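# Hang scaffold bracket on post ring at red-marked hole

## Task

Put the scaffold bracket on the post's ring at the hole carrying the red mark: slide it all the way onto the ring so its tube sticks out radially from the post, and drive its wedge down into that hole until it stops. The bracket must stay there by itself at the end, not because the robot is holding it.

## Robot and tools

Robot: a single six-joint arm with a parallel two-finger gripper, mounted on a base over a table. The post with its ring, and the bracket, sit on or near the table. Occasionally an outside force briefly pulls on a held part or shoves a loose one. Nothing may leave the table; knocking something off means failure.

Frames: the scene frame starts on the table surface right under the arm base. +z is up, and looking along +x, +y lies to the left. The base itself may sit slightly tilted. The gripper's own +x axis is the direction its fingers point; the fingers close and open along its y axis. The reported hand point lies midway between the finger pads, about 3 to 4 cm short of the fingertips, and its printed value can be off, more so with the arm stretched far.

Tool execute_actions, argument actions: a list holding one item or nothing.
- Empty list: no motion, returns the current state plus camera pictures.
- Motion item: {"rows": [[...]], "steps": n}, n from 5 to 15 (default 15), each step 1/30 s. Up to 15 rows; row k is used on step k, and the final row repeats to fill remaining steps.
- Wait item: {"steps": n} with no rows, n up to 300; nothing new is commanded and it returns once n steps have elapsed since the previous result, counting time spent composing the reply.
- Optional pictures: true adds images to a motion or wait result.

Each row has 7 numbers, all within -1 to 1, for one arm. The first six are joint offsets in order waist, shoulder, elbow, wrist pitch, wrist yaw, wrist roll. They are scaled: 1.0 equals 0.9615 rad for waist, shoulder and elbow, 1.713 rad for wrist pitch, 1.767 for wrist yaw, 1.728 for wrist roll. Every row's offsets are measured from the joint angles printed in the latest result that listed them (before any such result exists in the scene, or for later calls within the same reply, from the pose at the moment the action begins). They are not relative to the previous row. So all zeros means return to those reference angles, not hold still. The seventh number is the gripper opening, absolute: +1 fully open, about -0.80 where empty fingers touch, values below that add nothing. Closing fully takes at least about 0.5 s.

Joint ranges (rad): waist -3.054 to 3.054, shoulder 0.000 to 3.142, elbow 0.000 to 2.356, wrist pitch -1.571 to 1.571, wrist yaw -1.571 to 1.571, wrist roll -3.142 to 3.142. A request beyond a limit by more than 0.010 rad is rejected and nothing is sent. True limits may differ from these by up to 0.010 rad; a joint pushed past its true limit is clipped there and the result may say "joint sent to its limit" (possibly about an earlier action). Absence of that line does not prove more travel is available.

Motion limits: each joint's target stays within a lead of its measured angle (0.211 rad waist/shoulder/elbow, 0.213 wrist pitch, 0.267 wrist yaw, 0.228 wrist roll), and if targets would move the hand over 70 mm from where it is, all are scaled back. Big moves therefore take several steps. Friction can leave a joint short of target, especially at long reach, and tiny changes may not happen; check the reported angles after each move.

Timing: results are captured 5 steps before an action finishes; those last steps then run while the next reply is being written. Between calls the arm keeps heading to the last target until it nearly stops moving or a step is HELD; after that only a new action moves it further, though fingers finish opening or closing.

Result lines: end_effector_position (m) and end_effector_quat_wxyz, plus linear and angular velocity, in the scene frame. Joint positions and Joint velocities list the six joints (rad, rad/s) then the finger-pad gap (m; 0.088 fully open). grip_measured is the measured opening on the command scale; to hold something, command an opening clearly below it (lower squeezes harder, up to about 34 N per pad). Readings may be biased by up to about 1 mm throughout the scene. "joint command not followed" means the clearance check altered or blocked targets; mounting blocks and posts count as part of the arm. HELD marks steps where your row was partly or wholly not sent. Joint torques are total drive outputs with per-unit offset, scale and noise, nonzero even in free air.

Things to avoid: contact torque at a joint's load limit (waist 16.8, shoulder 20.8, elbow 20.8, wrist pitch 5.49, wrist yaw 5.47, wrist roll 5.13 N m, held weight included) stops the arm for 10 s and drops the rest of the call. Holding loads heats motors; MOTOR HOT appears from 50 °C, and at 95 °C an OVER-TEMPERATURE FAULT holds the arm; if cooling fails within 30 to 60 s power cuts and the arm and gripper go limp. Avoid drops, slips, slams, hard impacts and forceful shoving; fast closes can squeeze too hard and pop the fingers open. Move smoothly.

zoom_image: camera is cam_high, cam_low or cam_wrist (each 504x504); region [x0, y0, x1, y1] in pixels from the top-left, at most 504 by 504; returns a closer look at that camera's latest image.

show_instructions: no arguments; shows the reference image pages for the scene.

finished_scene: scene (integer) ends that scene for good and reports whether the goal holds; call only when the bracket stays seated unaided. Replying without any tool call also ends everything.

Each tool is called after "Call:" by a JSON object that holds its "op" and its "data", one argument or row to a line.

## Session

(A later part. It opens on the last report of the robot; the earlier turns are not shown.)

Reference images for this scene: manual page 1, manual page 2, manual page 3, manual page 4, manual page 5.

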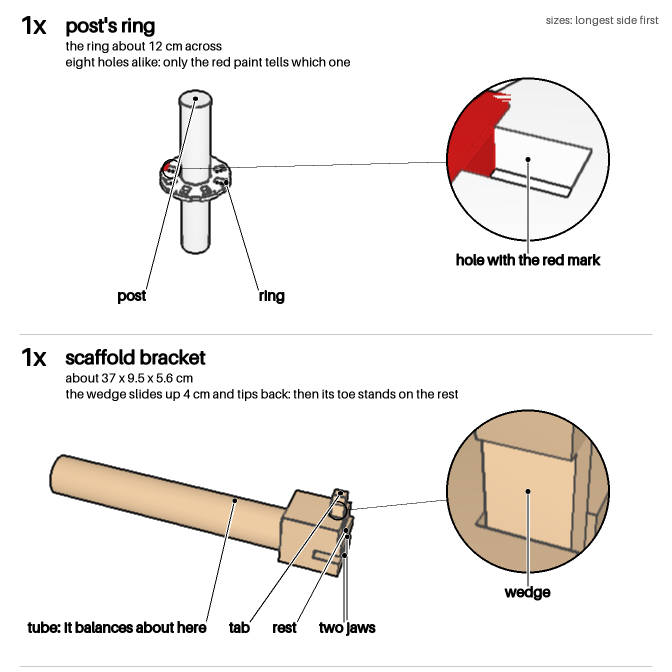

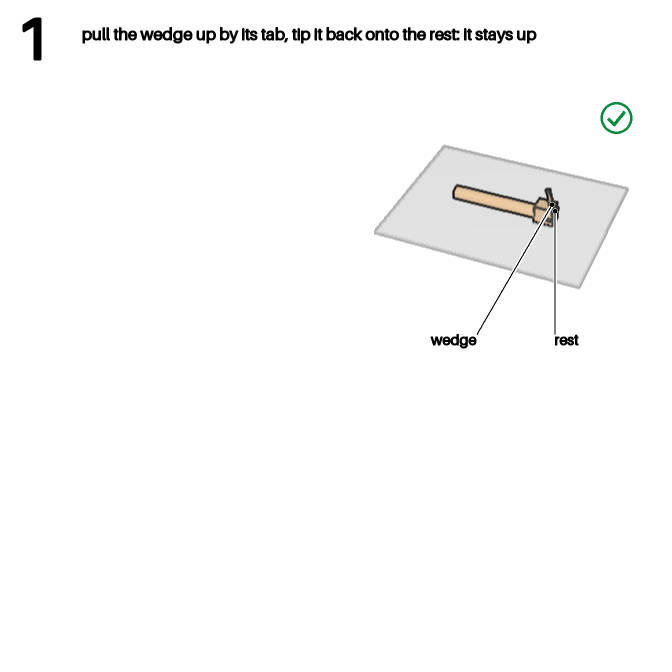

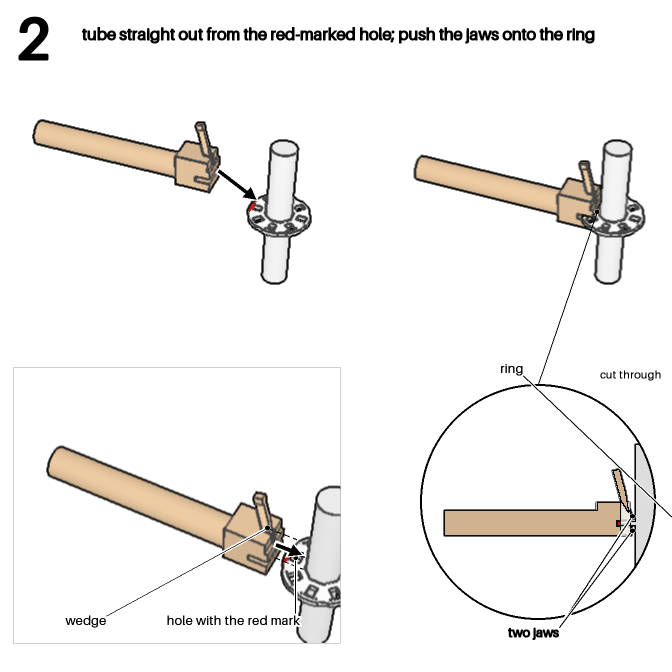

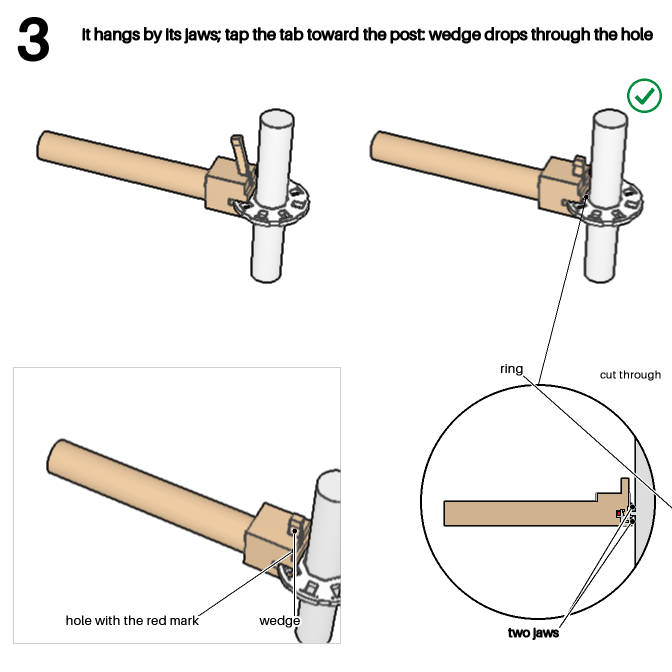

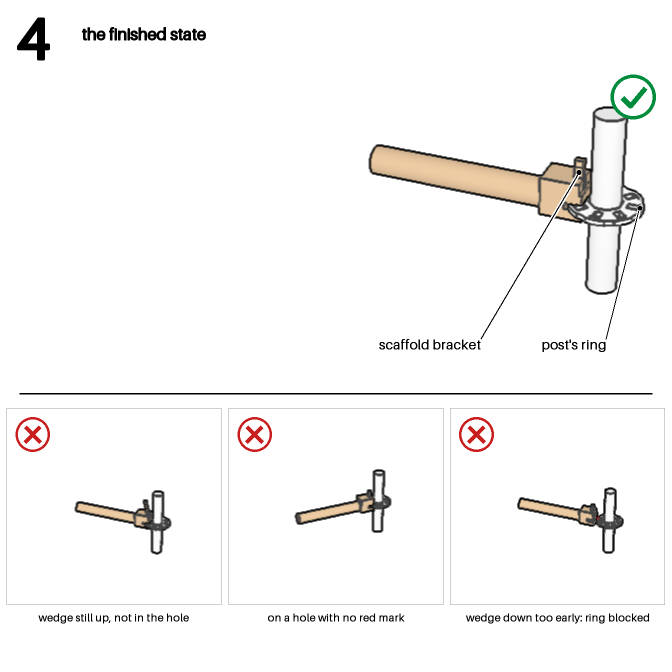

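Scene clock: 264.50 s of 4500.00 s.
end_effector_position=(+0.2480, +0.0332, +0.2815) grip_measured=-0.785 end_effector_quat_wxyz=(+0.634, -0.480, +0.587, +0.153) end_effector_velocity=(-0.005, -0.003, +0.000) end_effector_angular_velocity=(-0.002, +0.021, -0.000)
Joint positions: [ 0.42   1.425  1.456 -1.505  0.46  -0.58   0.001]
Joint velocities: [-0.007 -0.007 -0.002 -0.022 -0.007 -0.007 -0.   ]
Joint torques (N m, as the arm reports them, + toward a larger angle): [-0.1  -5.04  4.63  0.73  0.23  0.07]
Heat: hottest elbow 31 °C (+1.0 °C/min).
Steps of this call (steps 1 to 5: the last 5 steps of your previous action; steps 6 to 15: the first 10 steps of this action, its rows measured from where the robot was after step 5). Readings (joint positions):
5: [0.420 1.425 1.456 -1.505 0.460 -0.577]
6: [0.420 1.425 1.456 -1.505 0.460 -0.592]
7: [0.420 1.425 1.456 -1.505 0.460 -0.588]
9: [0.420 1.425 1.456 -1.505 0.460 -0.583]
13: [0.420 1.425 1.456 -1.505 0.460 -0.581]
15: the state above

Roll remaining −1.135 rad → −0.657.

Call:
{"op": "execute_actions", "data": {
  "actions": [
    {"rows": [[0,0,0,0,0,-0.657,-1]], "steps": 15}
  ]
}}

Call:
{"op": "execute_actions", "data": {
  "actions": [
    {"steps": 12}
  ],
  "pictures": true
}}

Scene clock: 265.00 s of 4500.00 s.
end_effector_position=(+0.2480, +0.0332, +0.2815) grip_measured=-0.785 end_effector_quat_wxyz=(-0.449, +0.657, -0.508, -0.331) end_effector_velocity=(-0.002, +0.002, -0.003) end_effector_angular_velocity=(-0.511, +0.754, +1.768)
Joint positions: [ 0.42   1.425  1.456 -1.505  0.46  -1.226  0.001]
Joint velocities: [-0.002  0.002 -0.002 -0.007 -0.022 -1.985 -0.   ]
Joint torques (N m, as the arm reports them, + toward a larger angle): [-0.06 -5.08  4.57  0.67  0.21 -0.06]
Heat: hottest elbow 31 °C (+1.0 °C/min).
Steps of this call (steps 1 to 5: the last 5 steps of your previous action; steps 6 to 15: the first 10 steps of this action). Readings (joint positions):
6: [0.420 1.425 1.456 -1.505 0.460 -0.631]
7: [0.420 1.425 1.456 -1.505 0.460 -0.699]
9: [0.420 1.425 1.456 -1.505 0.460 -0.830]
13: [0.420 1.425 1.456 -1.505 0.460 -1.094]
15: the state above

Scene clock: 265.40 s of 4500.00 s.
end_effector_position=(+0.2481, +0.0332, +0.2815) grip_measured=-0.785 end_effector_quat_wxyz=(-0.282, +0.744, -0.415, -0.441) end_effector_velocity=(-0.002, +0.001, -0.001) end_effector_angular_velocity=(-0.037, +0.066, +0.140)
Joint positions: [ 0.42   1.425  1.456 -1.505  0.46  -1.701  0.001]
Joint velocities: [ 0.002 -0.002 -0.002 -0.007 -0.007 -0.154 -0.   ]
Joint torques (N m, as the arm reports them, + toward a larger angle): [ 0.01 -4.98  4.55  0.63  0.24 -0.08]
Heat: hottest elbow 31 °C (+1.0 °C/min).
Kept back: nothing.
Steps of this call (steps 1 to 5: the last 5 steps of your previous action; steps 6 to 12: the robot went on to your last target). Readings (joint positions):
1: [0.420 1.425 1.456 -1.505 0.460 -1.291]
2: [0.420 1.425 1.456 -1.505 0.460 -1.357]
4: [0.420 1.425 1.456 -1.505 0.460 -1.489]
8: [0.420 1.425 1.456 -1.505 0.460 -1.662]
12: the state above

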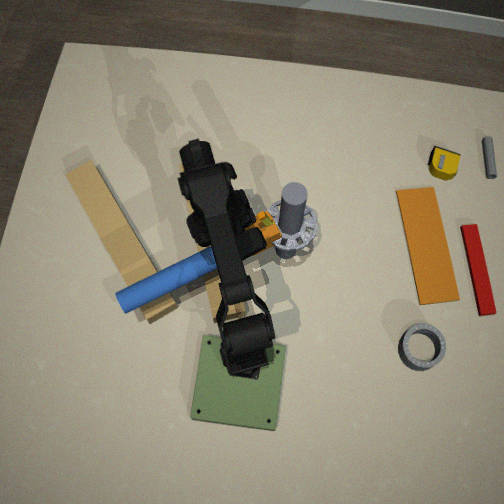

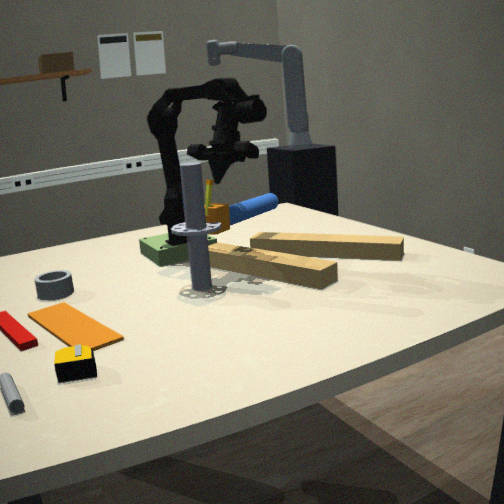

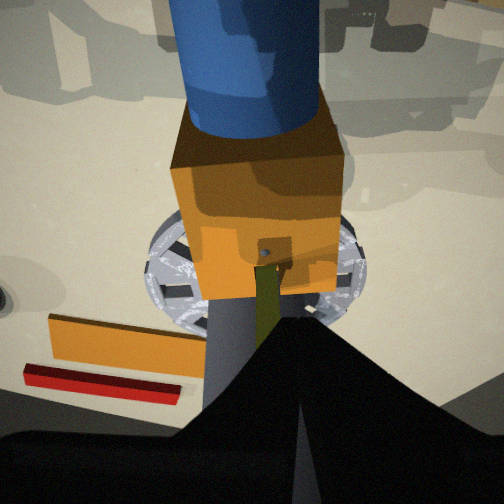

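Call:
{"op": "execute_actions", "data": {
  "actions": [
    {"rows": [[0,0,-0.06,0.02,0,0,-1]], "steps": 15}
  ]
}}

Call:
{"op": "execute_actions", "data": {
  "actions": [
    {"rows": [[-0.05,0,0,0,0,-0.028,-1]], "steps": 15}
  ]
}}

Call:
{"op": "execute_actions", "data": {
  "actions": [
    {"rows": [[-0.05,0,0,0,0,-0.028,-1]], "steps": 15}
  ],
  "pictures": true
}}

Call:
{"op": "zoom_image", "data": {
  "camera": "cam_low",
  "region": [150,100,310,260]
}}

Scene clock: 266.10 s of 4500.00 s.
end_effector_position=(+0.2475, +0.0330, +0.2696) grip_measured=-0.785 end_effector_quat_wxyz=(-0.275, +0.742, -0.418, -0.446) end_effector_velocity=(-0.002, -0.001, -0.001) end_effector_angular_velocity=(+0.002, +0.012, +0.005)
Joint positions: [ 0.42   1.424  1.408 -1.474  0.46  -1.704  0.001]
Joint velocities: [-0.002 -0.002 -0.002 -0.007 -0.007 -0.007 -0.   ]
Joint torques (N m, as the arm reports them, + toward a larger angle): [-0.03 -4.94  3.71  0.84  0.22  0.05]
Heat: hottest elbow 31 °C (+1.0 °C/min).
Steps of this call (steps 1 to 11: the robot went on to your last target; steps 12 to 21: the first 10 steps of this action). Readings (joint positions):
12: [0.420 1.424 1.450 -1.498 0.460 -1.712]
13: [0.420 1.423 1.440 -1.490 0.460 -1.710]
15: [0.420 1.423 1.421 -1.482 0.460 -1.707]
19: [0.420 1.424 1.408 -1.476 0.460 -1.704]
21: the state above

Scene clock: 266.60 s of 4500.00 s.
end_effector_position=(+0.2488, +0.0222, +0.2694) grip_measured=-0.785 end_effector_quat_wxyz=(-0.269, +0.738, -0.424, -0.450) end_effector_velocity=(+0.003, +0.000, -0.000) end_effector_angular_velocity=(+0.006, -0.004, +0.026)
Joint positions: [ 0.376  1.424  1.407 -1.473  0.458 -1.749  0.001]
Joint velocities: [-0.007 -0.002 -0.002  0.022 -0.007 -0.037 -0.   ]
Joint torques (N m, as the arm reports them, + toward a larger angle): [-0.28 -5.11  4.54  0.6   0.26 -0.08]
Heat: hottest elbow 31 °C (+1.0 °C/min).
Steps of this call (steps 1 to 5: the last 5 steps of your previous action; steps 6 to 15: the first 10 steps of this action, its rows measured from where the robot was after step 5). Readings (joint positions):
5: [0.420 1.424 1.407 -1.474 0.460 -1.704]
6: [0.416 1.424 1.407 -1.473 0.459 -1.713]
7: [0.405 1.424 1.407 -1.473 0.459 -1.724]
9: [0.385 1.424 1.407 -1.473 0.459 -1.738]
13: [0.376 1.424 1.407 -1.473 0.458 -1.747]
15: the state above

Scene clock: 267.10 s of 4500.00 s.
end_effector_position=(+0.2496, +0.0111, +0.2692) grip_measured=-0.785 end_effector_quat_wxyz=(-0.263, +0.734, -0.430, -0.455) end_effector_velocity=(-0.005, -0.002, -0.001) end_effector_angular_velocity=(-0.005, +0.032, +0.013)
Joint positions: [ 0.331  1.424  1.407 -1.473  0.457 -1.795  0.001]
Joint velocities: [-0.007 -0.002 -0.002 -0.022 -0.007 -0.022  0.   ]
Joint torques (N m, as the arm reports them, + toward a larger angle): [-0.41 -5.1   4.57  0.62  0.28 -0.06]
Heat: hottest elbow 31 °C (+1.0 °C/min).
Steps of this call (steps 1 to 5: the last 5 steps of your previous action; steps 6 to 15: the first 10 steps of this action, its rows measured from where the robot was after step 5). Readings (joint positions):
5: [0.376 1.424 1.407 -1.473 0.458 -1.750]
6: [0.371 1.424 1.407 -1.473 0.458 -1.761]
7: [0.360 1.424 1.407 -1.473 0.457 -1.772]
9: [0.340 1.424 1.407 -1.473 0.457 -1.785]
13: [0.331 1.424 1.407 -1.473 0.457 -1.794]
15: the state above

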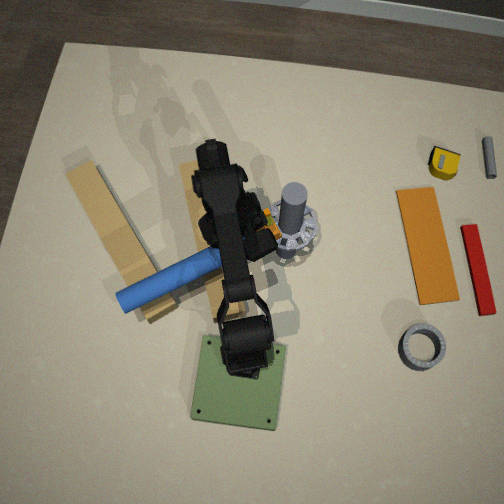

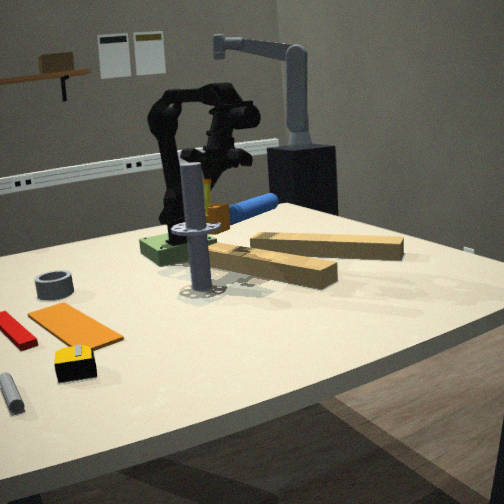

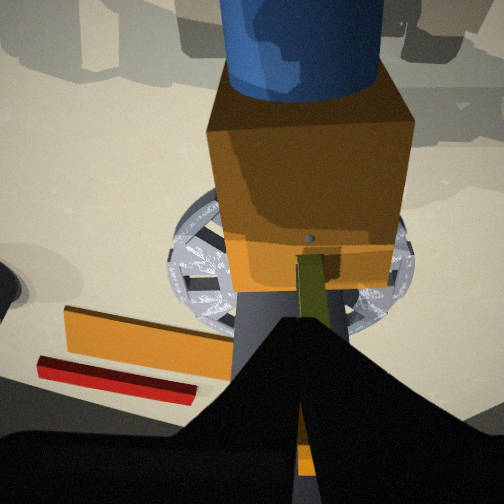

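Region (150, 100, 310, 260) of cam_low's 504x504 image, scaled by 3.150, with more detail than that image has.

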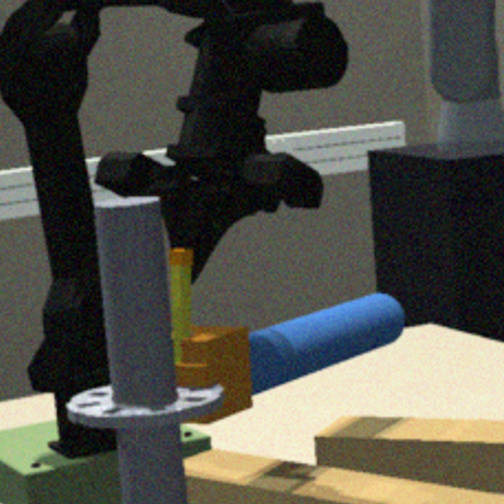

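Call:
{"op": "execute_actions", "data": {
  "actions": [
    {"rows": [[-0.015,0,0,0,0,-0.008,-1],[-0.015,0,0,0,0,-0.008,-1],[-0.015,0,0,0,0,-0.008,-1],[-0.015,0,0,0,0,-0.008,-1],[-0.015,0,0,0,0,-0.008,-1],[-0.015,0,0,0,0,-0.008,-1],[0.03,0,0,0,0,0.017,-1]], "steps": 15}
  ]
}}

Call:
{"op": "execute_actions", "data": {
  "actions": [
    {"steps": 15}
  ],
  "pictures": true
}}

Call:
{"op": "zoom_image", "data": {
  "camera": "cam_low",
  "region": [150,100,310,260]
}}

Scene clock: 267.77 s of 4500.00 s.
end_effector_position=(+0.2493, +0.0154, +0.2693) grip_measured=-0.785 end_effector_quat_wxyz=(-0.265, +0.736, -0.428, -0.453) end_effector_velocity=(-0.006, +0.044, -0.003) end_effector_angular_velocity=(+0.039, -0.025, +0.072)
Joint positions: [ 0.348  1.424  1.407 -1.473  0.457 -1.778  0.001]
Joint velocities: [ 0.168 -0.002 -0.007 -0.007 -0.022  0.11  -0.   ]
Joint torques (N m, as the arm reports them, + toward a larger angle): [-0.19 -5.03  4.59  0.61  0.2   0.05]
Heat: hottest elbow 31 °C (+1.0 °C/min).
Steps of this call (steps 1 to 5: the last 5 steps of your previous action; steps 6 to 10: the robot went on to your last target; steps 11 to 20: the first 10 steps of this action). Readings (joint positions):
11: [0.330 1.424 1.407 -1.473 0.457 -1.799]
12: [0.327 1.424 1.407 -1.473 0.457 -1.801]
14: [0.322 1.424 1.407 -1.473 0.457 -1.804]
18: [0.332 1.424 1.407 -1.473 0.457 -1.789]
20: the state above

Scene clock: 268.27 s of 4500.00 s.
end_effector_position=(+0.2492, +0.0176, +0.2693) grip_measured=-0.785 end_effector_quat_wxyz=(-0.266, +0.737, -0.427, -0.452) end_effector_velocity=(+0.004, +0.002, -0.001) end_effector_angular_velocity=(+0.011, -0.011, +0.005)
Joint positions: [ 0.357  1.424  1.407 -1.473  0.458 -1.768  0.001]
Joint velocities: [-0.002  0.002 -0.002  0.022 -0.007 -0.007 -0.   ]
Joint torques (N m, as the arm reports them, + toward a larger angle): [ 0.24 -5.08  4.62  0.62  0.2   0.05]
Heat: hottest elbow 31 °C (+1.0 °C/min).
Kept back: nothing.
Steps of this call (steps 1 to 5: the last 5 steps of your previous action; steps 6 to 15: the robot went on to your last target). Readings (joint positions):
1: [0.353 1.424 1.407 -1.473 0.458 -1.775]
2: [0.355 1.424 1.407 -1.473 0.458 -1.773]
4: [0.356 1.424 1.407 -1.473 0.458 -1.770]
8: [0.357 1.424 1.407 -1.473 0.458 -1.768]
15: the state above

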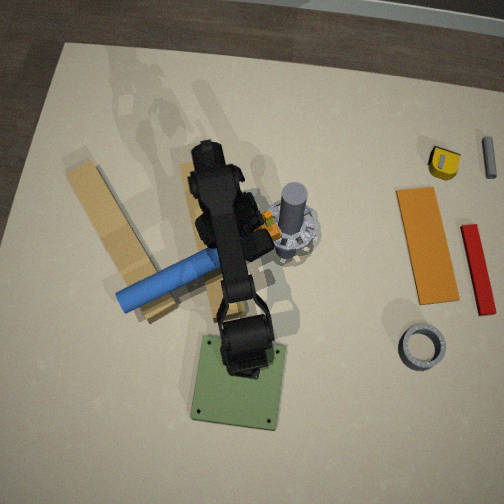

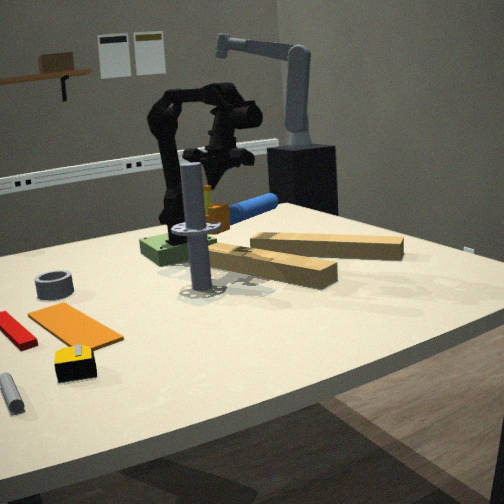

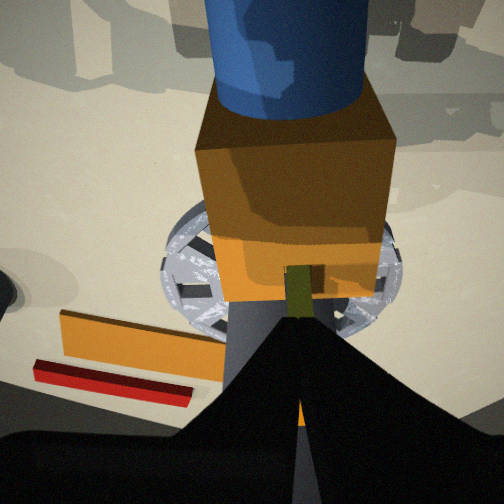

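Region (150, 100, 310, 260) of cam_low's 504x504 image, scaled by 3.150, with more detail than that image has.

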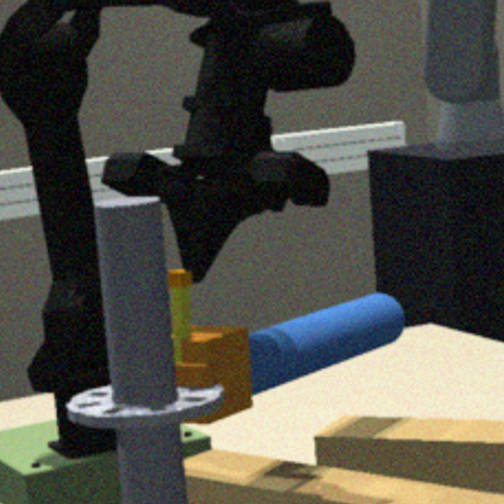

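Call:
{"op": "execute_actions", "data": {
  "actions": [
    {"rows": [[0,0,0.05,-0.025,0,0,-0.1]], "steps": 15}
  ]
}}

Call:
{"op": "execute_actions", "data": {
  "actions": [
    {"rows": [[-0.055,0,0,0,0,-0.03,-0.1]], "steps": 15}
  ]
}}

Call:
{"op": "execute_actions", "data": {
  "actions": [
    {"rows": [[0,0,-0.11,0.052,0,0,-0.1]], "steps": 15}
  ],
  "pictures": true
}}

Call:
{"op": "zoom_image", "data": {
  "camera": "cam_low",
  "region": [150,100,310,260]
}}

Scene clock: 270.37 s of 4500.00 s.
end_effector_position=(+0.2471, +0.0168, +0.2788) grip_measured=-0.113 end_effector_quat_wxyz=(-0.266, +0.737, -0.427, -0.452) end_effector_velocity=(-0.002, -0.000, +0.001) end_effector_angular_velocity=(+0.004, +0.008, +0.005)
Joint positions: [ 0.357  1.424  1.447 -1.512  0.458 -1.767  0.033]
Joint velocities: [-0.002 -0.002  0.002 -0.007 -0.007 -0.007 -0.008]
Joint torques (N m, as the arm reports them, + toward a larger angle): [-0.05 -5.01  5.3   0.4   0.22 -0.02]
Heat: hottest elbow 31 °C (+1.0 °C/min).
Steps of this call (steps 1 to 15: the robot went on to your last target; steps 16 to 53: nothing new was sent; steps 54 to 63: the first 10 steps of this action). Readings (joint positions):
54: [0.357 1.424 1.413 -1.480 0.458 -1.768]
55: [0.357 1.425 1.421 -1.491 0.458 -1.768]
57: [0.357 1.425 1.436 -1.503 0.458 -1.768]
61: [0.357 1.424 1.447 -1.510 0.458 -1.767]
63: the state above

Scene clock: 270.87 s of 4500.00 s.
end_effector_position=(+0.2475, +0.0047, +0.2788) grip_measured=-0.100 end_effector_quat_wxyz=(-0.260, +0.732, -0.433, -0.457) end_effector_velocity=(-0.002, -0.000, -0.001) end_effector_angular_velocity=(+0.000, +0.018, +0.018)
Joint positions: [ 0.308  1.424  1.447 -1.513  0.456 -1.816  0.034]
Joint velocities: [-0.002 -0.002 -0.002 -0.007 -0.007 -0.022  0.   ]
Joint torques (N m, as the arm reports them, + toward a larger angle): [-0.29 -5.02  4.53  0.62  0.28 -0.09]
Heat: hottest elbow 31 °C (+1.0 °C/min).
Steps of this call (steps 1 to 5: the last 5 steps of your previous action; steps 6 to 15: the first 10 steps of this action, its rows measured from where the robot was after step 5). Readings (joint positions):
5: [0.357 1.424 1.447 -1.513 0.458 -1.767]
6: [0.353 1.424 1.447 -1.513 0.457 -1.778]
7: [0.340 1.424 1.447 -1.513 0.457 -1.791]
9: [0.318 1.424 1.447 -1.513 0.457 -1.805]
13: [0.308 1.424 1.447 -1.513 0.456 -1.814]
15: the state above

Scene clock: 271.37 s of 4500.00 s.
end_effector_position=(+0.2504, +0.0053, +0.2546) grip_measured=-0.100 end_effector_quat_wxyz=(-0.255, +0.730, -0.436, -0.461) end_effector_velocity=(+0.003, +0.003, -0.000) end_effector_angular_velocity=(+0.012, -0.016, +0.010)
Joint positions: [ 0.307  1.425  1.351 -1.429  0.457 -1.818  0.034]
Joint velocities: [ 0.002 -0.002 -0.002  0.022 -0.007 -0.007 -0.   ]
Joint torques (N m, as the arm reports them, + toward a larger angle): [-0.03 -5.14  3.83  0.79  0.19  0.  ]
Heat: hottest elbow 31 °C (+1.0 °C/min).
Steps of this call (steps 1 to 5: the last 5 steps of your previous action; steps 6 to 15: the first 10 steps of this action, its rows measured from where the robot was after step 5). Readings (joint positions):
5: [0.307 1.424 1.447 -1.513 0.456 -1.817]
6: [0.307 1.423 1.434 -1.495 0.457 -1.817]
7: [0.307 1.419 1.412 -1.469 0.457 -1.817]
9: [0.307 1.420 1.377 -1.449 0.457 -1.818]
13: [0.307 1.425 1.351 -1.432 0.457 -1.818]
15: the state above

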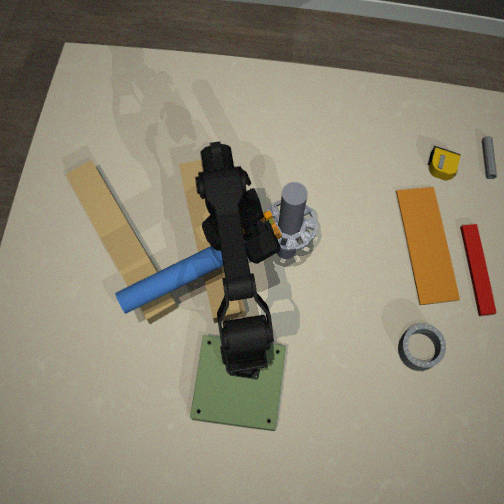

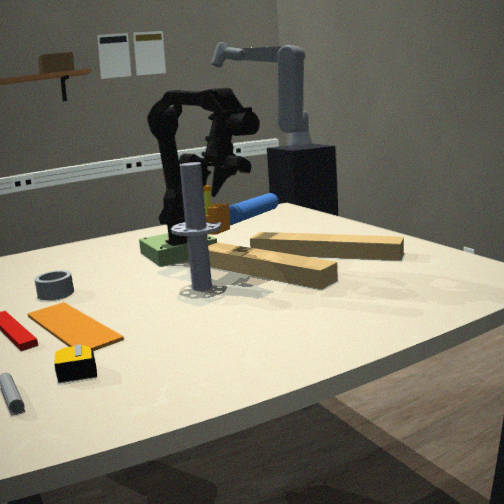

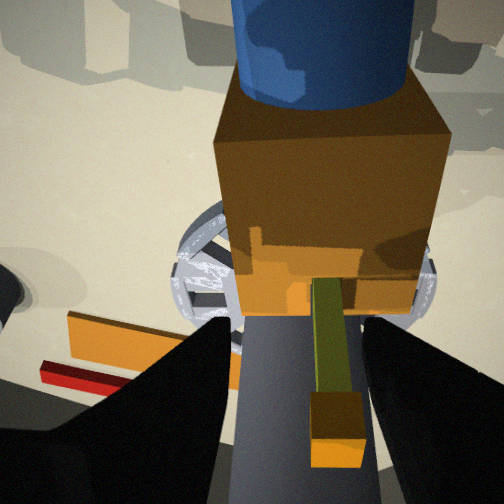

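Region (150, 100, 310, 260) of cam_low's 504x504 image, scaled by 3.150, with more detail than that image has.

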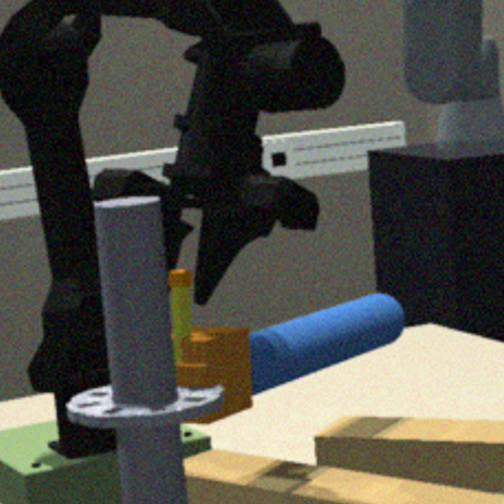

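Tab is between fingers. Grip, lift, tip back.

Call:
{"op": "execute_actions", "data": {
  "actions": [
    {"rows": [[0,0,0,0.01,0,0,-1]], "steps": 15}
  ]
}}

Call:
{"op": "execute_actions", "data": {
  "actions": [
    {"rows": [[0,0,0.085,-0.04,0,0,-1]], "steps": 15}
  ]
}}

Call:
{"op": "execute_actions", "data": {
  "actions": [
    {"rows": [[0.04,0,0,0,0,0.02,-1]], "steps": 15}
  ]
}}

Call:
{"op": "execute_actions", "data": {
  "actions": [
    {"rows": [[0.02,0,0,0,0,0.01,0.0]], "steps": 15}
  ]
}}

Call:
{"op": "execute_actions", "data": {
  "actions": [
    {"rows": [[0,0,0.09,-0.045,0,0,0.0]], "steps": 15}
  ],
  "pictures": true
}}

Call:
{"op": "zoom_image", "data": {
  "camera": "cam_low",
  "region": [150,100,310,260]
}}

Scene clock: 271.97 s of 4500.00 s.
end_effector_position=(+0.2572, +0.0092, +0.2550) grip_measured=-0.551 end_effector_quat_wxyz=(-0.268, +0.736, -0.428, -0.452) end_effector_velocity=(-0.003, +0.000, -0.001) end_effector_angular_velocity=(+0.019, +0.012, +0.002)
Joint positions: [ 0.312  1.426  1.351 -1.394  0.453 -1.813  0.012]
Joint velocities: [-0.007 -0.007 -0.002 -0.007 -0.022 -0.007  0.   ]
Joint torques (N m, as the arm reports them, + toward a larger angle): [-0.56 -5.31  4.6  -0.6   0.39 -0.18]
Heat: hottest elbow 31 °C (+1.0 °C/min).
Steps of this call (steps 1 to 5: the last 5 steps of your previous action; steps 6 to 8: the robot went on to your last target; steps 9 to 18: the first 10 steps of this action). Readings (joint positions):
9: [0.307 1.425 1.350 -1.425 0.457 -1.818]
10: [0.307 1.425 1.350 -1.421 0.457 -1.818]
12: [0.311 1.425 1.351 -1.394 0.452 -1.819]
16: [0.312 1.426 1.351 -1.394 0.453 -1.813]
18: the state above

Scene clock: 272.47 s of 4500.00 s.
end_effector_position=(+0.2565, +0.0097, +0.2723) grip_measured=-0.552 end_effector_quat_wxyz=(-0.271, +0.738, -0.425, -0.450) end_effector_velocity=(-0.005, -0.005, +0.003) end_effector_angular_velocity=(-0.018, +0.027, +0.011)
Joint positions: [ 0.314  1.43   1.424 -1.453  0.451 -1.813  0.012]
Joint velocities: [-0.007 -0.002  0.012 -0.037  0.007 -0.022 -0.   ]
Joint torques (N m, as the arm reports them, + toward a larger angle): [-0.24 -5.57  5.31  0.1   0.29 -0.02]
Heat: hottest elbow 31 °C (+1.0 °C/min).
Steps of this call (steps 1 to 5: the last 5 steps of your previous action; steps 6 to 15: the first 10 steps of this action, its rows measured from where the robot was after step 5). Readings (joint positions):
5: [0.312 1.426 1.351 -1.394 0.453 -1.813]
6: [0.312 1.427 1.362 -1.402 0.452 -1.813]
7: [0.313 1.432 1.381 -1.421 0.452 -1.813]
9: [0.314 1.432 1.409 -1.442 0.451 -1.813]
13: [0.314 1.430 1.423 -1.452 0.451 -1.813]
15: the state above

Scene clock: 272.97 s of 4500.00 s.
end_effector_position=(+0.2553, +0.0123, +0.2721) grip_measured=-0.553 end_effector_quat_wxyz=(-0.273, +0.737, -0.430, -0.443) end_effector_velocity=(-0.005, -0.001, -0.000) end_effector_angular_velocity=(-0.012, +0.016, -0.000)
Joint positions: [ 0.332  1.43   1.421 -1.458  0.463 -1.78   0.012]
Joint velocities: [ 0.007 -0.002 -0.002 -0.022  0.007  0.007 -0.   ]
Joint torques (N m, as the arm reports them, + toward a larger angle): [ 1.93 -5.19  4.99  0.98 -0.31  0.  ]
Heat: hottest elbow 31 °C (+1.0 °C/min).
Steps of this call (steps 1 to 5: the last 5 steps of your previous action; steps 6 to 15: the first 10 steps of this action, its rows measured from where the robot was after step 5). Readings (joint positions):
5: [0.314 1.430 1.425 -1.454 0.451 -1.813]
6: [0.317 1.430 1.425 -1.454 0.454 -1.807]
7: [0.322 1.430 1.425 -1.456 0.458 -1.797]
9: [0.328 1.430 1.423 -1.458 0.463 -1.787]
13: [0.331 1.430 1.422 -1.458 0.463 -1.781]
15: the state above

Scene clock: 273.47 s of 4500.00 s.
end_effector_position=(+0.2546, +0.0166, +0.2717) grip_measured=+0.007 end_effector_quat_wxyz=(-0.274, +0.739, -0.428, -0.442) end_effector_velocity=(+0.000, -0.002, -0.001) end_effector_angular_velocity=(-0.008, -0.002, +0.003)
Joint positions: [ 0.35   1.43   1.419 -1.459  0.465 -1.763  0.039]
Joint velocities: [-0.002 -0.002 -0.007  0.007  0.007 -0.007 -0.026]
Joint torques (N m, as the arm reports them, + toward a larger angle): [ 0.13 -5.13  4.76  0.71  0.14  0.06]
Heat: hottest elbow 31 °C (+1.0 °C/min).
Steps of this call (steps 1 to 5: the last 5 steps of your previous action; steps 6 to 15: the first 10 steps of this action, its rows measured from where the robot was after step 5). Readings (joint positions):
5: [0.333 1.430 1.421 -1.459 0.463 -1.777]
6: [0.334 1.430 1.420 -1.459 0.464 -1.776]
7: [0.335 1.430 1.420 -1.459 0.465 -1.772]
9: [0.339 1.430 1.419 -1.460 0.465 -1.767]
13: [0.350 1.430 1.419 -1.459 0.465 -1.763]
15: the state above

Scene clock: 273.97 s of 4500.00 s.
end_effector_position=(+0.2506, +0.0151, +0.2909) grip_measured=+0.000 end_effector_quat_wxyz=(-0.277, +0.740, -0.427, -0.440) end_effector_velocity=(-0.007, -0.001, -0.000) end_effector_angular_velocity=(-0.009, +0.041, +0.023)
Joint positions: [ 0.35   1.43   1.497 -1.531  0.465 -1.762  0.039]
Joint velocities: [ 0.002 -0.002  0.002 -0.037 -0.007 -0.022 -0.   ]
Joint torques (N m, as the arm reports them, + toward a larger angle): [ 0.01 -5.    5.32  0.43  0.24 -0.02]
Heat: hottest elbow 31 °C (+1.0 °C/min).
Steps of this call (steps 1 to 5: the last 5 steps of your previous action; steps 6 to 15: the first 10 steps of this action, its rows measured from where the robot was after step 5). Readings (joint positions):
5: [0.350 1.430 1.419 -1.459 0.465 -1.762]
6: [0.350 1.431 1.431 -1.474 0.465 -1.762]
7: [0.350 1.434 1.448 -1.495 0.465 -1.762]
9: [0.350 1.433 1.477 -1.513 0.465 -1.762]
13: [0.350 1.430 1.497 -1.529 0.465 -1.762]
15: the state above

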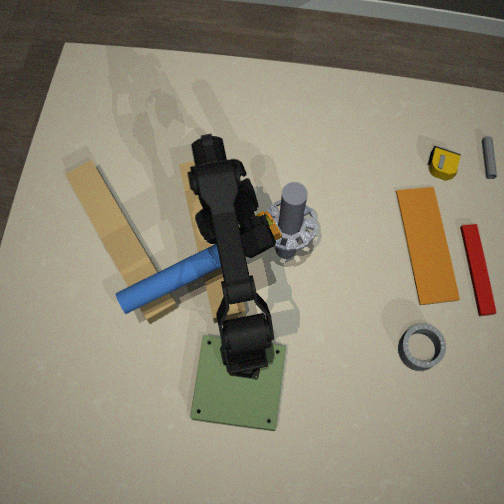

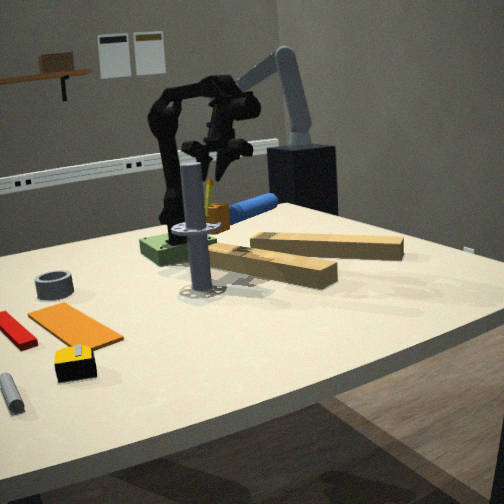

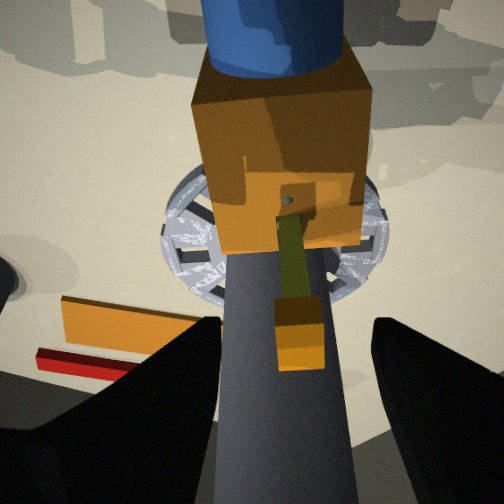

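Region (150, 100, 310, 260) of cam_low's 504x504 image, scaled by 3.150, with more detail than that image has.

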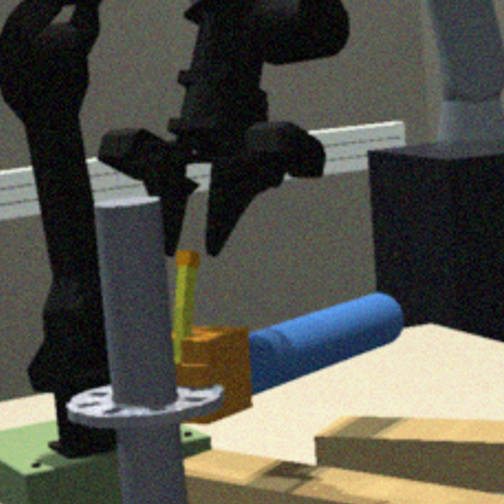

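Call:
{"op": "execute_actions", "data": {
  "actions": [
    {"rows": [[0.09,0,0,0,-0.28,1,0.6]], "steps": 15}
  ]
}}

Call:
{"op": "execute_actions", "data": {
  "actions": [
    {"rows": [[0,0,0,0,0,1,0.6]], "steps": 15}
  ]
}}

Call:
{"op": "execute_actions", "data": {
  "actions": [
    {"rows": [[0,0,0,0,0,0,0.6]], "steps": 15}
  ]
}}

Scene clock: 274.93 s of 4500.00 s.
end_effector_position=(+0.2218, +0.0997, +0.2752) grip_measured=+0.585 end_effector_quat_wxyz=(+0.548, -0.503, +0.468, +0.477) end_effector_velocity=(-0.017, +0.034, -0.000) end_effector_angular_velocity=(+0.438, +0.213, -1.929)
Joint positions: [ 0.435  1.43   1.498 -1.534 -0.005 -1.115  0.068]
Joint velocities: [-0.002 -0.002 -0.002 -0.007 -0.256  1.971  0.008]
Joint torques (N m, as the arm reports them, + toward a larger angle): [ 0.02 -5.08  4.42  0.9  -0.29  0.08]
Heat: hottest elbow 31 °C (+1.0 °C/min).
Steps of this call (steps 1 to 5: the last 5 steps of your previous action; steps 6 to 15: the robot went on to your last target; steps 16 to 19: nothing new was sent; steps 20 to 29: the first 10 steps of this action). Readings (joint positions):
20: [0.355 1.430 1.498 -1.535 0.420 -1.710]
21: [0.374 1.430 1.498 -1.535 0.334 -1.642]
23: [0.413 1.430 1.498 -1.534 0.175 -1.511]
27: [0.435 1.430 1.498 -1.534 0.017 -1.247]
29: the state above

Scene clock: 275.43 s of 4500.00 s.
end_effector_position=(+0.2207, +0.1022, +0.2752) grip_measured=+0.600 end_effector_quat_wxyz=(+0.720, -0.177, +0.639, +0.205) end_effector_velocity=(-0.003, +0.001, -0.000) end_effector_angular_velocity=(+0.197, +0.147, -1.953)
Joint positions: [ 0.435  1.43   1.498 -1.534 -0.024 -0.128  0.068]
Joint velocities: [ 0.002 -0.002 -0.002 -0.007 -0.007  1.971 -0.   ]
Joint torques (N m, as the arm reports them, + toward a larger angle): [-0.08 -5.03  4.54  0.75 -0.09  0.07]
Heat: hottest elbow 31 °C (+1.0 °C/min).
Steps of this call (steps 1 to 5: the last 5 steps of your previous action; steps 6 to 15: the first 10 steps of this action, its rows measured from where the robot was after step 5). Readings (joint positions):
5: [0.435 1.430 1.498 -1.534 -0.023 -0.786]
6: [0.435 1.430 1.498 -1.534 -0.024 -0.721]
7: [0.435 1.430 1.498 -1.534 -0.024 -0.655]
9: [0.435 1.430 1.498 -1.534 -0.024 -0.523]
13: [0.435 1.430 1.498 -1.534 -0.024 -0.259]
15: the state above

Scene clock: 275.93 s of 4500.00 s.
end_effector_position=(+0.2207, +0.1022, +0.2752) grip_measured=+0.600 end_effector_quat_wxyz=(+0.739, -0.055, +0.664, +0.097) end_effector_velocity=(-0.002, -0.000, -0.000) end_effector_angular_velocity=(+0.004, +0.010, -0.009)
Joint positions: [ 0.435  1.43   1.498 -1.534 -0.024  0.204  0.068]
Joint velocities: [-0.002 -0.002 -0.002 -0.007 -0.007  0.007 -0.   ]
Joint torques (N m, as the arm reports them, + toward a larger angle): [ 0.   -5.04  4.61  0.75 -0.09 -0.07]
Heat: hottest elbow 31 °C (+1.0 °C/min).
Steps of this call (steps 1 to 5: the last 5 steps of your previous action; steps 6 to 15: the first 10 steps of this action, its rows measured from where the robot was after step 5). Readings (joint positions):
5: [0.435 1.430 1.498 -1.534 -0.024 0.201]
6: [0.435 1.430 1.498 -1.534 -0.024 0.217]
7: [0.435 1.430 1.498 -1.534 -0.024 0.212]
9: [0.435 1.430 1.498 -1.534 -0.024 0.207]
13: [0.435 1.430 1.498 -1.534 -0.024 0.205]
15: the state above

Call:
{"op": "execute_actions", "data": {
  "actions": [
    {"rows": [[0,-0.036,-0.227,0.053,0,0.684,0.6]], "steps": 15}
  ]
}}

Call:
{"op": "execute_actions", "data": {
  "actions": [
    {"steps": 12}
  ]
}}

Call:
{"op": "execute_actions", "data": {
  "actions": [
    {"rows": [[0,0.08,-0.13,0.056,0,0,0.6]], "steps": 15}
  ]
}}

Call:
{"op": "execute_actions", "data": {
  "actions": [
    {"rows": [[0,0,0,0,0,0,-0.8]], "steps": 15}
  ]
}}

Call:
{"op": "execute_actions", "data": {
  "actions": [
    {"steps": 10}
  ],
  "pictures": true
}}

Scene clock: 276.50 s of 4500.00 s.
end_effector_position=(+0.2048, +0.0951, +0.2284) grip_measured=+0.600 end_effector_quat_wxyz=(+0.693, +0.163, +0.689, -0.139) end_effector_velocity=(+0.010, +0.006, +0.005) end_effector_angular_velocity=(+0.081, -0.012, -1.962)
Joint positions: [ 0.435  1.402  1.29  -1.448 -0.024  0.849  0.068]
Joint velocities: [-0.007 -0.027 -0.002  0.066 -0.022  1.956 -0.   ]
Joint torques (N m, as the arm reports them, + toward a larger angle): [-0.09 -5.49  3.84  0.74 -0.06  0.07]
Heat: hottest elbow 31 °C (+1.0 °C/min).
Steps of this call (steps 1 to 5: the last 5 steps of your previous action; steps 6 to 7: the robot went on to your last target; steps 8 to 17: the first 10 steps of this action). Readings (joint positions):
8: [0.435 1.422 1.469 -1.505 -0.024 0.254]
9: [0.435 1.407 1.422 -1.478 -0.024 0.322]
11: [0.435 1.399 1.344 -1.476 -0.024 0.454]
15: [0.435 1.404 1.291 -1.453 -0.024 0.718]
17: the state above

Scene clock: 276.90 s of 4500.00 s.
end_effector_position=(+0.2048, +0.0952, +0.2282) grip_measured=+0.600 end_effector_quat_wxyz=(+0.628, +0.335, +0.630, -0.311) end_effector_velocity=(+0.002, -0.001, -0.000) end_effector_angular_velocity=(-0.001, -0.004, -0.186)
Joint positions: [ 0.435  1.401  1.288 -1.446 -0.024  1.368  0.068]
Joint velocities: [-0.002 -0.002 -0.002  0.007  0.007  0.183  0.   ]
Joint torques (N m, as the arm reports them, + toward a larger angle): [-0.11 -5.58  3.81  0.75 -0.04  0.03]
Heat: hottest elbow 31 °C (+1.0 °C/min).
Kept back: nothing.
Steps of this call (steps 1 to 5: the last 5 steps of your previous action; steps 6 to 12: the robot went on to your last target). Readings (joint positions):
1: [0.435 1.401 1.290 -1.447 -0.024 0.915]
2: [0.435 1.401 1.290 -1.447 -0.024 0.981]
4: [0.435 1.401 1.289 -1.447 -0.024 1.113]
8: [0.435 1.401 1.289 -1.447 -0.024 1.316]
12: the state above

Scene clock: 277.23 s of 4500.00 s.
end_effector_position=(+0.2039, +0.0947, +0.1817) grip_measured=+0.600 end_effector_quat_wxyz=(+0.603, +0.306, +0.653, -0.342) end_effector_velocity=(+0.007, +0.001, +0.000) end_effector_angular_velocity=(+0.011, -0.041, +0.005)
Joint positions: [ 0.435  1.479  1.167 -1.355 -0.024  1.37   0.068]
Joint velocities: [-0.002 -0.007 -0.002  0.037  0.007 -0.007  0.   ]
Joint torques (N m, as the arm reports them, + toward a larger angle): [ 0.04 -5.48  4.21  0.46 -0.03 -0.09]
Heat: hottest elbow 31 °C (+1.0 °C/min).
Steps of this call (steps 1 to 10: the first 10 steps of this action). Readings (joint positions):
1: [0.435 1.408 1.273 -1.427 -0.024 1.371]
2: [0.435 1.413 1.250 -1.398 -0.024 1.371]
4: [0.435 1.446 1.207 -1.375 -0.024 1.371]
8: [0.435 1.480 1.167 -1.360 -0.024 1.371]
10: the state above

Scene clock: 277.73 s of 4500.00 s.
end_effector_position=(+0.2036, +0.0945, +0.1817) grip_measured=+0.238 end_effector_quat_wxyz=(+0.603, +0.306, +0.653, -0.342) end_effector_velocity=(-0.003, +0.002, +0.000) end_effector_angular_velocity=(+0.018, +0.016, +0.003)
Joint positions: [ 0.435  1.479  1.167 -1.357 -0.023  1.37   0.051]
Joint velocities: [-0.002 -0.002 -0.002 -0.007 -0.022 -0.007 -0.   ]
Joint torques (N m, as the arm reports them, + toward a larger angle): [-0.06 -5.37  4.45  0.53 -0.05 -0.01]
Heat: hottest elbow 31 °C (+1.0 °C/min).
Steps of this call (steps 1 to 5: the last 5 steps of your previous action; steps 6 to 15: the first 10 steps of this action, its rows measured from where the robot was after step 5). Readings (joint positions):
5: [0.435 1.479 1.167 -1.354 -0.024 1.370]
6: [0.435 1.479 1.167 -1.354 -0.024 1.370]
7: [0.435 1.479 1.167 -1.354 -0.024 1.370]
9: [0.435 1.479 1.167 -1.357 -0.023 1.370]
13: [0.435 1.479 1.167 -1.357 -0.023 1.370]
15: the state above

Scene clock: 278.07 s of 4500.00 s.
end_effector_position=(+0.2036, +0.0945, +0.1817) grip_measured=+0.238 end_effector_quat_wxyz=(+0.603, +0.306, +0.653, -0.342) end_effector_velocity=(-0.006, -0.002, -0.002) end_effector_angular_velocity=(-0.004, +0.032, +0.019)
Joint positions: [ 0.435  1.479  1.167 -1.357 -0.023  1.37   0.051]
Joint velocities: [-0.002  0.002 -0.007 -0.022 -0.007 -0.022 -0.   ]
Joint torques (N m, as the arm reports them, + toward a larger angle): [-0.03 -5.34  4.44  0.53 -0.08  0.02]
Heat: hottest elbow 31 °C (+1.0 °C/min).
Kept back: nothing.
Steps of this call (steps 1 to 5: the last 5 steps of your previous action; steps 6 to 10: the robot went on to your last target). Readings (joint positions):
1: [0.435 1.479 1.167 -1.357 -0.023 1.370]
2: [0.435 1.479 1.167 -1.357 -0.023 1.370]
4: [0.435 1.479 1.167 -1.357 -0.023 1.370]
8: [0.435 1.479 1.167 -1.357 -0.023 1.370]
10: the state above

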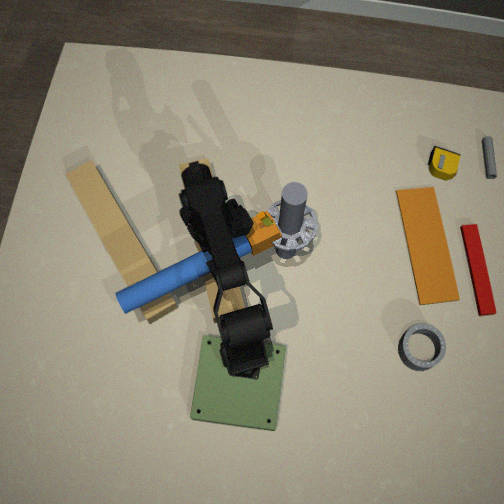

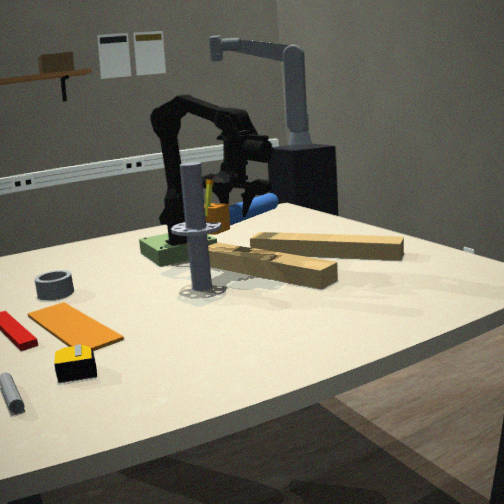

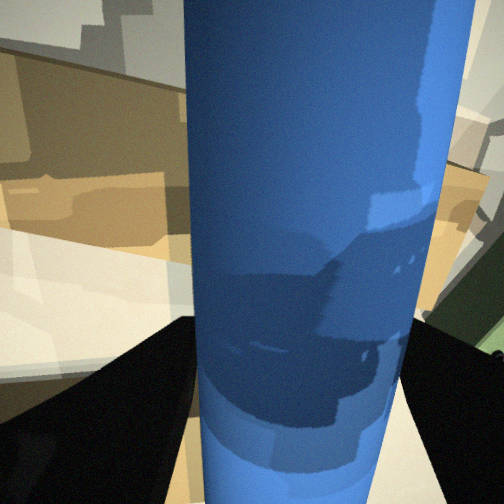

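Call:
{"op": "execute_actions", "data": {
  "actions": [
    {"rows": [[0.045,0,0.015,0,-0.015,0.025,-0.8]], "steps": 15}
  ]
}}

Call:
{"op": "execute_actions", "data": {
  "actions": [
    {"rows": [[0,0,0,0,0,0.035,-0.8]], "steps": 15}
  ]
}}

Call:
{"op": "execute_actions", "data": {
  "actions": [
    {"steps": 8}
  ]
}}

Scene clock: 278.60 s of 4500.00 s.
end_effector_position=(+0.1992, +0.1044, +0.1822) grip_measured=+0.237 end_effector_quat_wxyz=(+0.598, +0.310, +0.655, -0.342) end_effector_velocity=(-0.017, +0.022, +0.001) end_effector_angular_velocity=(+0.020, +0.035, +0.070)
Joint positions: [ 0.472  1.48   1.17  -1.358 -0.04   1.414  0.051]
Joint velocities: [ 0.095 -0.002 -0.002 -0.022 -0.037  0.022  0.   ]
Joint torques (N m, as the arm reports them, + toward a larger angle): [-0.12 -5.41  5.58  0.41 -0.41 -0.08]
Heat: hottest elbow 31 °C (+1.0 °C/min).
Steps of this call (steps 1 to 6: the robot went on to your last target; steps 7 to 16: the first 10 steps of this action). Readings (joint positions):
7: [0.438 1.479 1.167 -1.356 -0.021 1.373]
8: [0.443 1.479 1.168 -1.356 -0.015 1.381]
10: [0.448 1.479 1.169 -1.354 -0.009 1.392]
14: [0.463 1.480 1.170 -1.355 -0.031 1.412]
16: the state above

Scene clock: 279.10 s of 4500.00 s.
end_effector_position=(+0.1985, +0.1053, +0.1812) grip_measured=+0.236 end_effector_quat_wxyz=(+0.588, +0.326, +0.647, -0.360) end_effector_velocity=(-0.001, -0.002, +0.000) end_effector_angular_velocity=(-0.010, +0.003, -0.009)
Joint positions: [ 0.476  1.482  1.167 -1.357 -0.042  1.472  0.051]
Joint velocities: [-0.002 -0.002 -0.002 -0.007  0.007  0.007 -0.   ]
Joint torques (N m, as the arm reports them, + toward a larger angle): [-0.03 -5.6   4.65  0.25 -0.09  0.05]
Heat: hottest elbow 31 °C (+1.0 °C/min).
Steps of this call (steps 1 to 5: the last 5 steps of your previous action; steps 6 to 15: the first 10 steps of this action, its rows measured from where the robot was after step 5). Readings (joint positions):
5: [0.475 1.480 1.170 -1.357 -0.043 1.416]
6: [0.475 1.480 1.170 -1.357 -0.043 1.424]
7: [0.475 1.481 1.169 -1.357 -0.044 1.442]
9: [0.476 1.482 1.169 -1.357 -0.043 1.458]
13: [0.476 1.482 1.168 -1.357 -0.043 1.470]
15: the state above

Scene clock: 279.37 s of 4500.00 s.
end_effector_position=(+0.1985, +0.1053, +0.1812) grip_measured=+0.236 end_effector_quat_wxyz=(+0.587, +0.327, +0.647, -0.361) end_effector_velocity=(-0.002, -0.000, -0.001) end_effector_angular_velocity=(+0.002, +0.014, +0.004)
Joint positions: [ 0.476  1.482  1.167 -1.357 -0.042  1.474  0.051]
Joint velocities: [-0.002  0.002 -0.002 -0.007 -0.007 -0.007 -0.   ]
Joint torques (N m, as the arm reports them, + toward a larger angle): [-0.1  -5.64  4.73  0.26 -0.08  0.08]
Heat: hottest elbow 31 °C (+1.0 °C/min).
Kept back: nothing.
Steps of this call (steps 1 to 5: the last 5 steps of your previous action; steps 6 to 8: the robot went on to your last target). Readings (joint positions):
1: [0.476 1.482 1.167 -1.357 -0.042 1.473]
2: [0.476 1.482 1.167 -1.357 -0.042 1.473]
4: [0.476 1.482 1.167 -1.357 -0.042 1.473]
8: the state above


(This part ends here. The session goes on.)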